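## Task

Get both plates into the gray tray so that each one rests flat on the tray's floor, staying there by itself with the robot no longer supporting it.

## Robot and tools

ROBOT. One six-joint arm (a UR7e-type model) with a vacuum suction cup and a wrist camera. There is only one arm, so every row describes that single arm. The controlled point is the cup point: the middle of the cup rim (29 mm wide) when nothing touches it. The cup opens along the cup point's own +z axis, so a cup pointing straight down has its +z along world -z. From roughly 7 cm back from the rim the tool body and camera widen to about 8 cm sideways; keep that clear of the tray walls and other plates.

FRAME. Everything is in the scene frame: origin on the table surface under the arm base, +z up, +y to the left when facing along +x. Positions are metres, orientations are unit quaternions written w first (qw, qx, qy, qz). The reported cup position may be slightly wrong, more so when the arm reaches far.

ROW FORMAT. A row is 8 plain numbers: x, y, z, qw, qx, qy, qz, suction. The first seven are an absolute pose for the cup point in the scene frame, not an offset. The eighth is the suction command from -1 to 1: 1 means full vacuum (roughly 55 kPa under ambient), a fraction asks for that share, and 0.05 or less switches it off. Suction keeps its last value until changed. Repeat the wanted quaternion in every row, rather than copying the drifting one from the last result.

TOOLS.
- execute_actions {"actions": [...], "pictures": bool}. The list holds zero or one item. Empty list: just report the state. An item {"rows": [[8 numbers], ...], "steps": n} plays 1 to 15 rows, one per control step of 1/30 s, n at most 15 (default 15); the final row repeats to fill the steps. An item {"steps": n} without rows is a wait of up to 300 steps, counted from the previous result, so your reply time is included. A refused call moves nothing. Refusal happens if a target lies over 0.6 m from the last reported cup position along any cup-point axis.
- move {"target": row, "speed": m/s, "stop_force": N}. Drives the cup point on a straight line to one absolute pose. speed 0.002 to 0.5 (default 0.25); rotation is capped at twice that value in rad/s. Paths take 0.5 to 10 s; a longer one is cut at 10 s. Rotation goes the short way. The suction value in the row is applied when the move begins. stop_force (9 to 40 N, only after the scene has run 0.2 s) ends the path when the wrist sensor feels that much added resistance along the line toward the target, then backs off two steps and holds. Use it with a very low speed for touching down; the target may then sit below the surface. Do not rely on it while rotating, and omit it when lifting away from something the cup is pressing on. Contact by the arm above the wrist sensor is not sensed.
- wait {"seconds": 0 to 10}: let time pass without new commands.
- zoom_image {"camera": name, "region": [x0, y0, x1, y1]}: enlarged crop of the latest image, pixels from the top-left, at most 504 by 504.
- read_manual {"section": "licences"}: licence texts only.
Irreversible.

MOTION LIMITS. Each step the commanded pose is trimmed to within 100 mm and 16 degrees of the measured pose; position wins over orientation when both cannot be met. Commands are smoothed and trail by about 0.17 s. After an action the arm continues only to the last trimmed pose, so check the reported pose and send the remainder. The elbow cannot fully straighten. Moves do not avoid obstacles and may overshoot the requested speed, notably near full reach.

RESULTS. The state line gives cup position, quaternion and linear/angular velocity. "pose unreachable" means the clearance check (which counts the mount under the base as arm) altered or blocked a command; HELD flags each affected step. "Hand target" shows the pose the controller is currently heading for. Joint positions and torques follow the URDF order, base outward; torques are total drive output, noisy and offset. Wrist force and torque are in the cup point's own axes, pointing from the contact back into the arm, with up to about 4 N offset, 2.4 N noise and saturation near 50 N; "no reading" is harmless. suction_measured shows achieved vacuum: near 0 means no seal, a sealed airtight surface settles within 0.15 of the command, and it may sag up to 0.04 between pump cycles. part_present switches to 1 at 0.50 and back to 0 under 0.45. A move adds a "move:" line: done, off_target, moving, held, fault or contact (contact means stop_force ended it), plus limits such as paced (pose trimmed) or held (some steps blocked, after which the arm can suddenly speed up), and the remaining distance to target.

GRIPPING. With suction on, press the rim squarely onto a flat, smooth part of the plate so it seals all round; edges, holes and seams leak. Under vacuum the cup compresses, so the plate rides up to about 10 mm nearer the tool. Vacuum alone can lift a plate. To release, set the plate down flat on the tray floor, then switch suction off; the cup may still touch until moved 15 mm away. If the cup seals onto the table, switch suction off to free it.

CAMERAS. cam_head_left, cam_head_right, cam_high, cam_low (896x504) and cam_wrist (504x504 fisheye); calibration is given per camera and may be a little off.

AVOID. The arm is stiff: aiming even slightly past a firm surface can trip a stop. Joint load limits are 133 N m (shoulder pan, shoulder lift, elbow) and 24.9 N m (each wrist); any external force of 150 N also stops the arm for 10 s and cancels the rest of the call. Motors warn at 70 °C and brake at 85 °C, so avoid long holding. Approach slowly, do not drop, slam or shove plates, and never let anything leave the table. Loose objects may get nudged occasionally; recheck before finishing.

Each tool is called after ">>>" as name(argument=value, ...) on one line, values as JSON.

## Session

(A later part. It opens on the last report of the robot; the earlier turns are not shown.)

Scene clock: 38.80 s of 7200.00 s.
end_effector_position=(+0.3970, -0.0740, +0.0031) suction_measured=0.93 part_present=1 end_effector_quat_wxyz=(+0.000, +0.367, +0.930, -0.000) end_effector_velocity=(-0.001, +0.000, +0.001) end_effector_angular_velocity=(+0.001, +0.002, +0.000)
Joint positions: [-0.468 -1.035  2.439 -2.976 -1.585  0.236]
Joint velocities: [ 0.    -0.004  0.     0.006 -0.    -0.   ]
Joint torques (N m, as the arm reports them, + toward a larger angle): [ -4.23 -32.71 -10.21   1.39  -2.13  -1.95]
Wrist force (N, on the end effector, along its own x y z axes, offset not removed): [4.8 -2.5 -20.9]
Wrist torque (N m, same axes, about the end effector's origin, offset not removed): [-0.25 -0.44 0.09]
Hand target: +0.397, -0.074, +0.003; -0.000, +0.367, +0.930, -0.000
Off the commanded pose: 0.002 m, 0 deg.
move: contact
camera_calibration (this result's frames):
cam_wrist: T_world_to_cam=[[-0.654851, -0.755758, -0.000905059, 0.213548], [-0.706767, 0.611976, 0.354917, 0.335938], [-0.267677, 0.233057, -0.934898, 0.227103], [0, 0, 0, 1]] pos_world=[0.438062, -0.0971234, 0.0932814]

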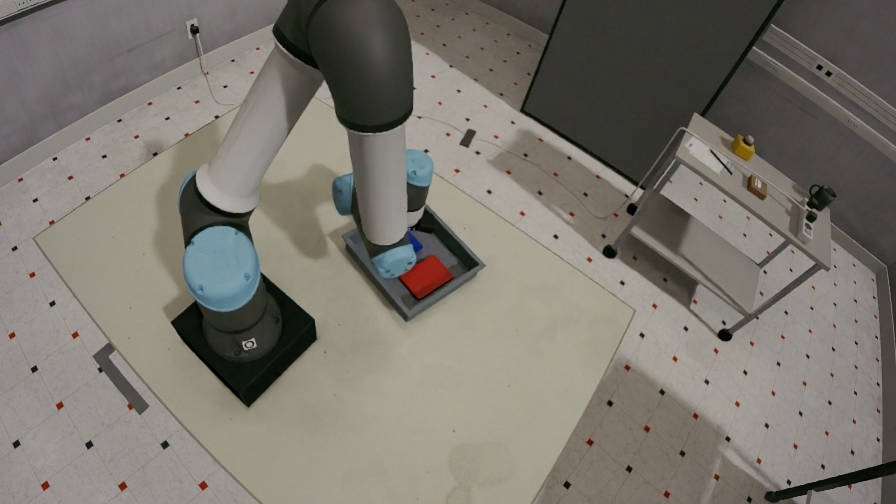

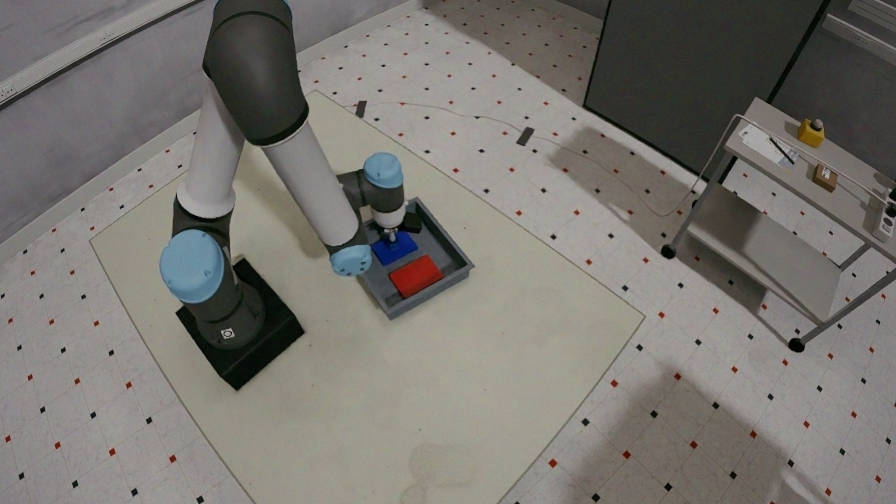

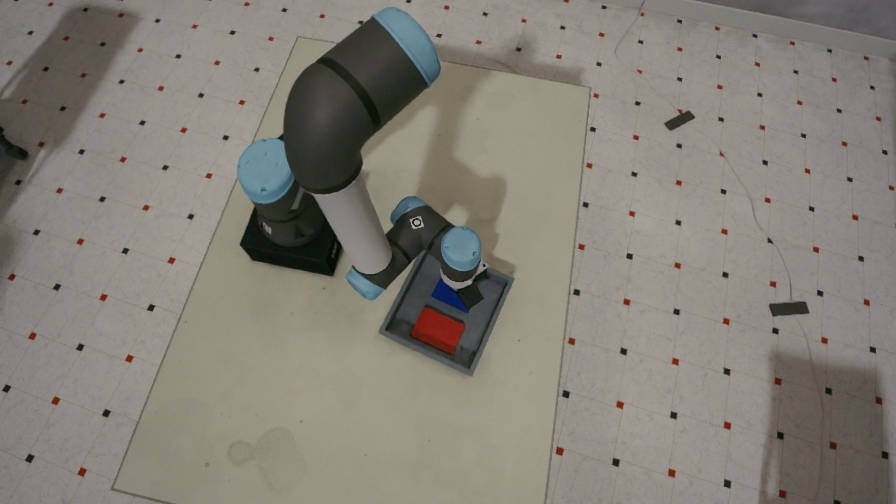

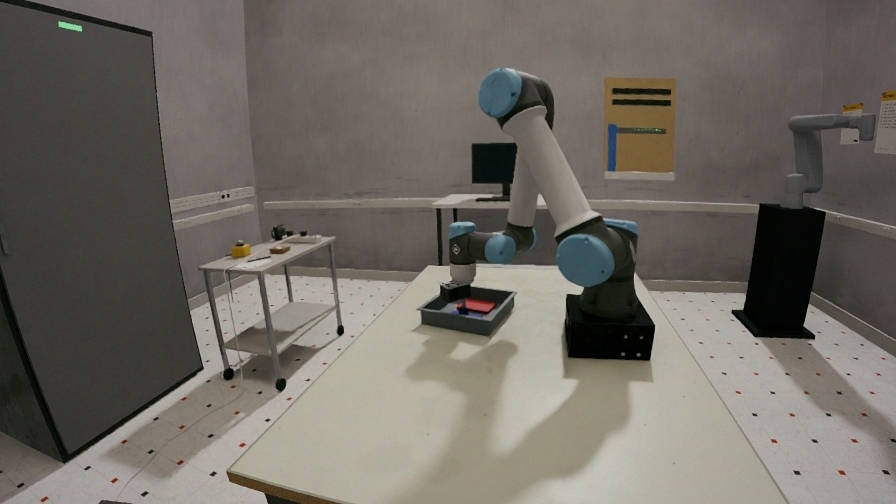

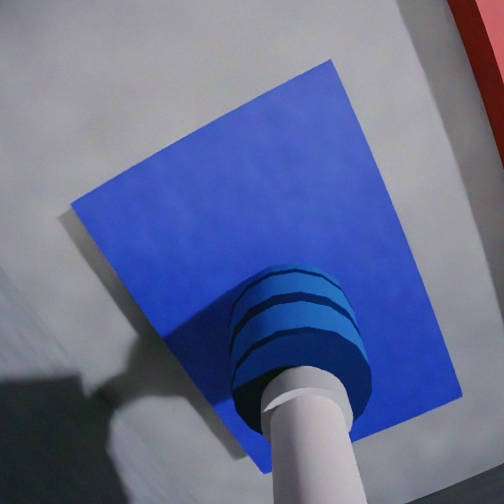

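Suction vents within two steps, so I can release and retract in one move.

>>> move(target=[0.397, -0.074, 0.08, 0, 0.367, 0.93, 0, 0], speed=0.15)

Scene clock: 40.37 s of 7200.00 s.
end_effector_position=(+0.3970, -0.0740, +0.0798) suction_measured=0.00 part_present=0 end_effector_quat_wxyz=(+0.000, +0.367, +0.930, -0.000) end_effector_velocity=(+0.001, -0.001, +0.002) end_effector_angular_velocity=(-0.001, -0.000, -0.000)
Joint positions: [-0.465 -1.3    2.426 -2.698 -1.585  0.239]
Joint velocities: [-0.    -0.005 -0.002  0.007 -0.    -0.   ]
Joint torques (N m, as the arm reports them, + toward a larger angle): [ -5.1  -32.21 -17.57   0.26   2.4   -0.42]
Wrist force (N, on the end effector, along its own x y z axes, offset not removed): [-0.2 -0.2 -2.8]
Wrist torque (N m, same axes, about the end effector's origin, offset not removed): [-0.07 -0.07 0.06]
Hand target: +0.397, -0.074, +0.080; -0.000, +0.367, +0.930, -0.000
Off the commanded pose: 0.000 m, 0 deg.
move: done
camera_calibration (this result's frames):
cam_wrist: T_world_to_cam=[[-0.65488, -0.755733, -0.000927065, 0.213671], [-0.706761, 0.612008, 0.354872, 0.308691], [-0.267621, 0.233054, -0.934914, 0.29886], [0, 0, 0, 1]] pos_world=[0.438081, -0.0970943, 0.170061]

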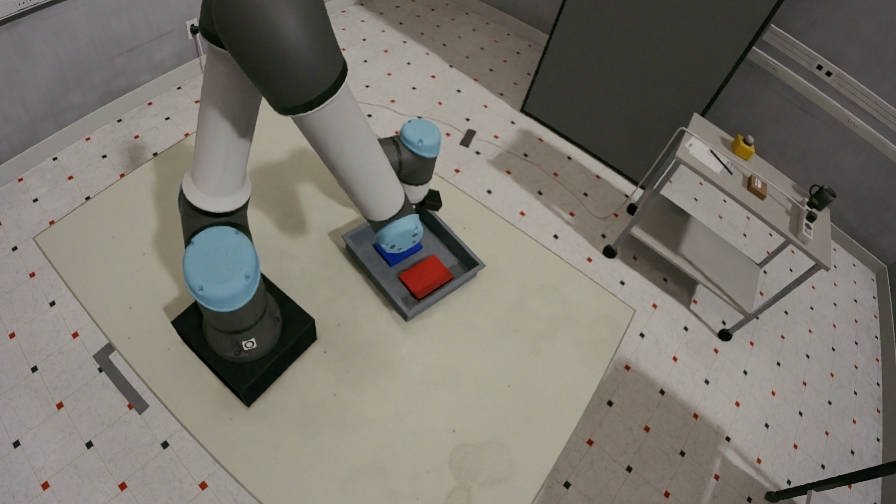

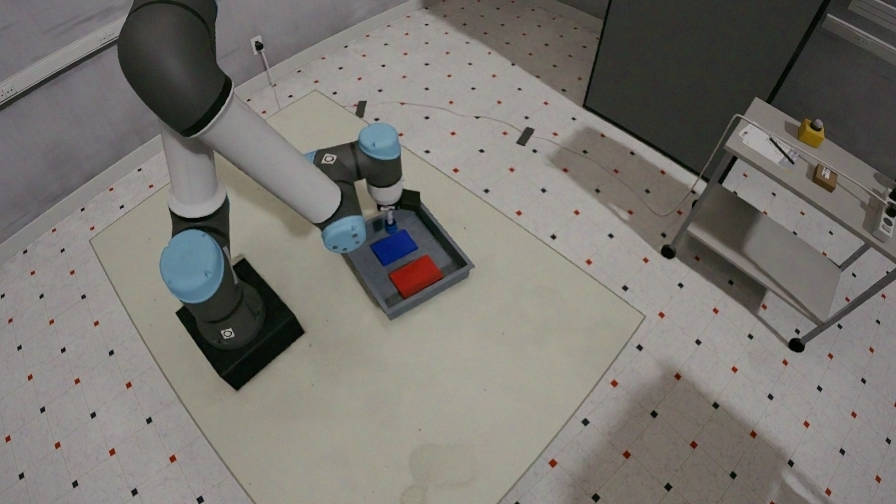

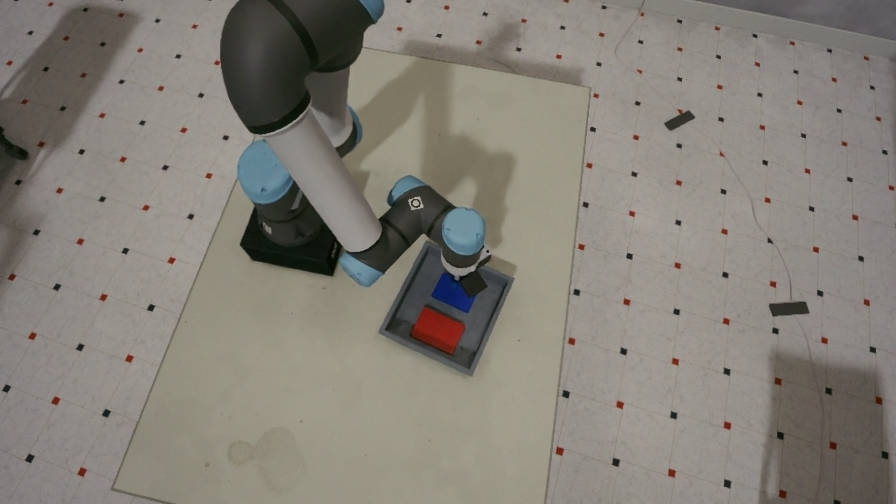

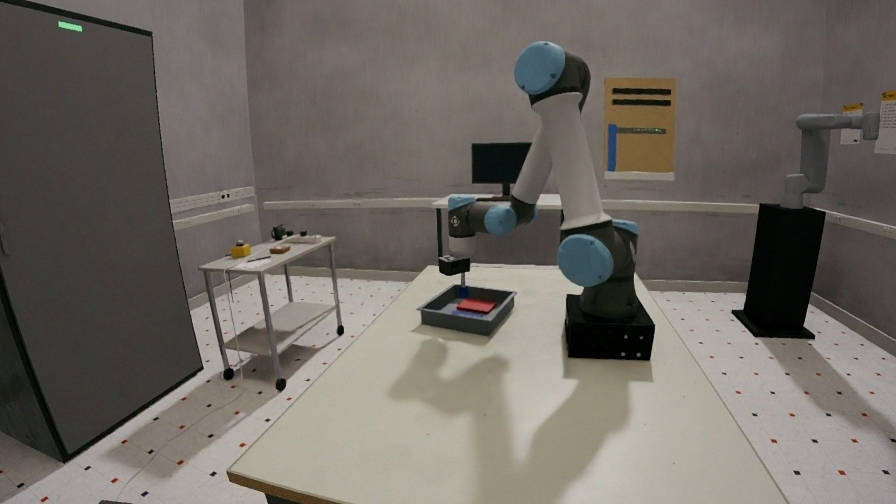

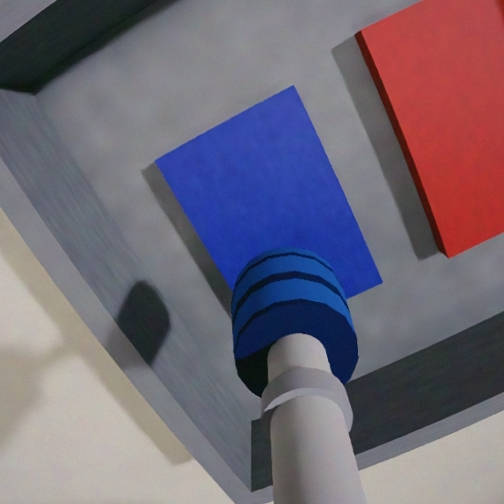

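>>> finished_scene(scene=1)

The scene is finished: the task was done.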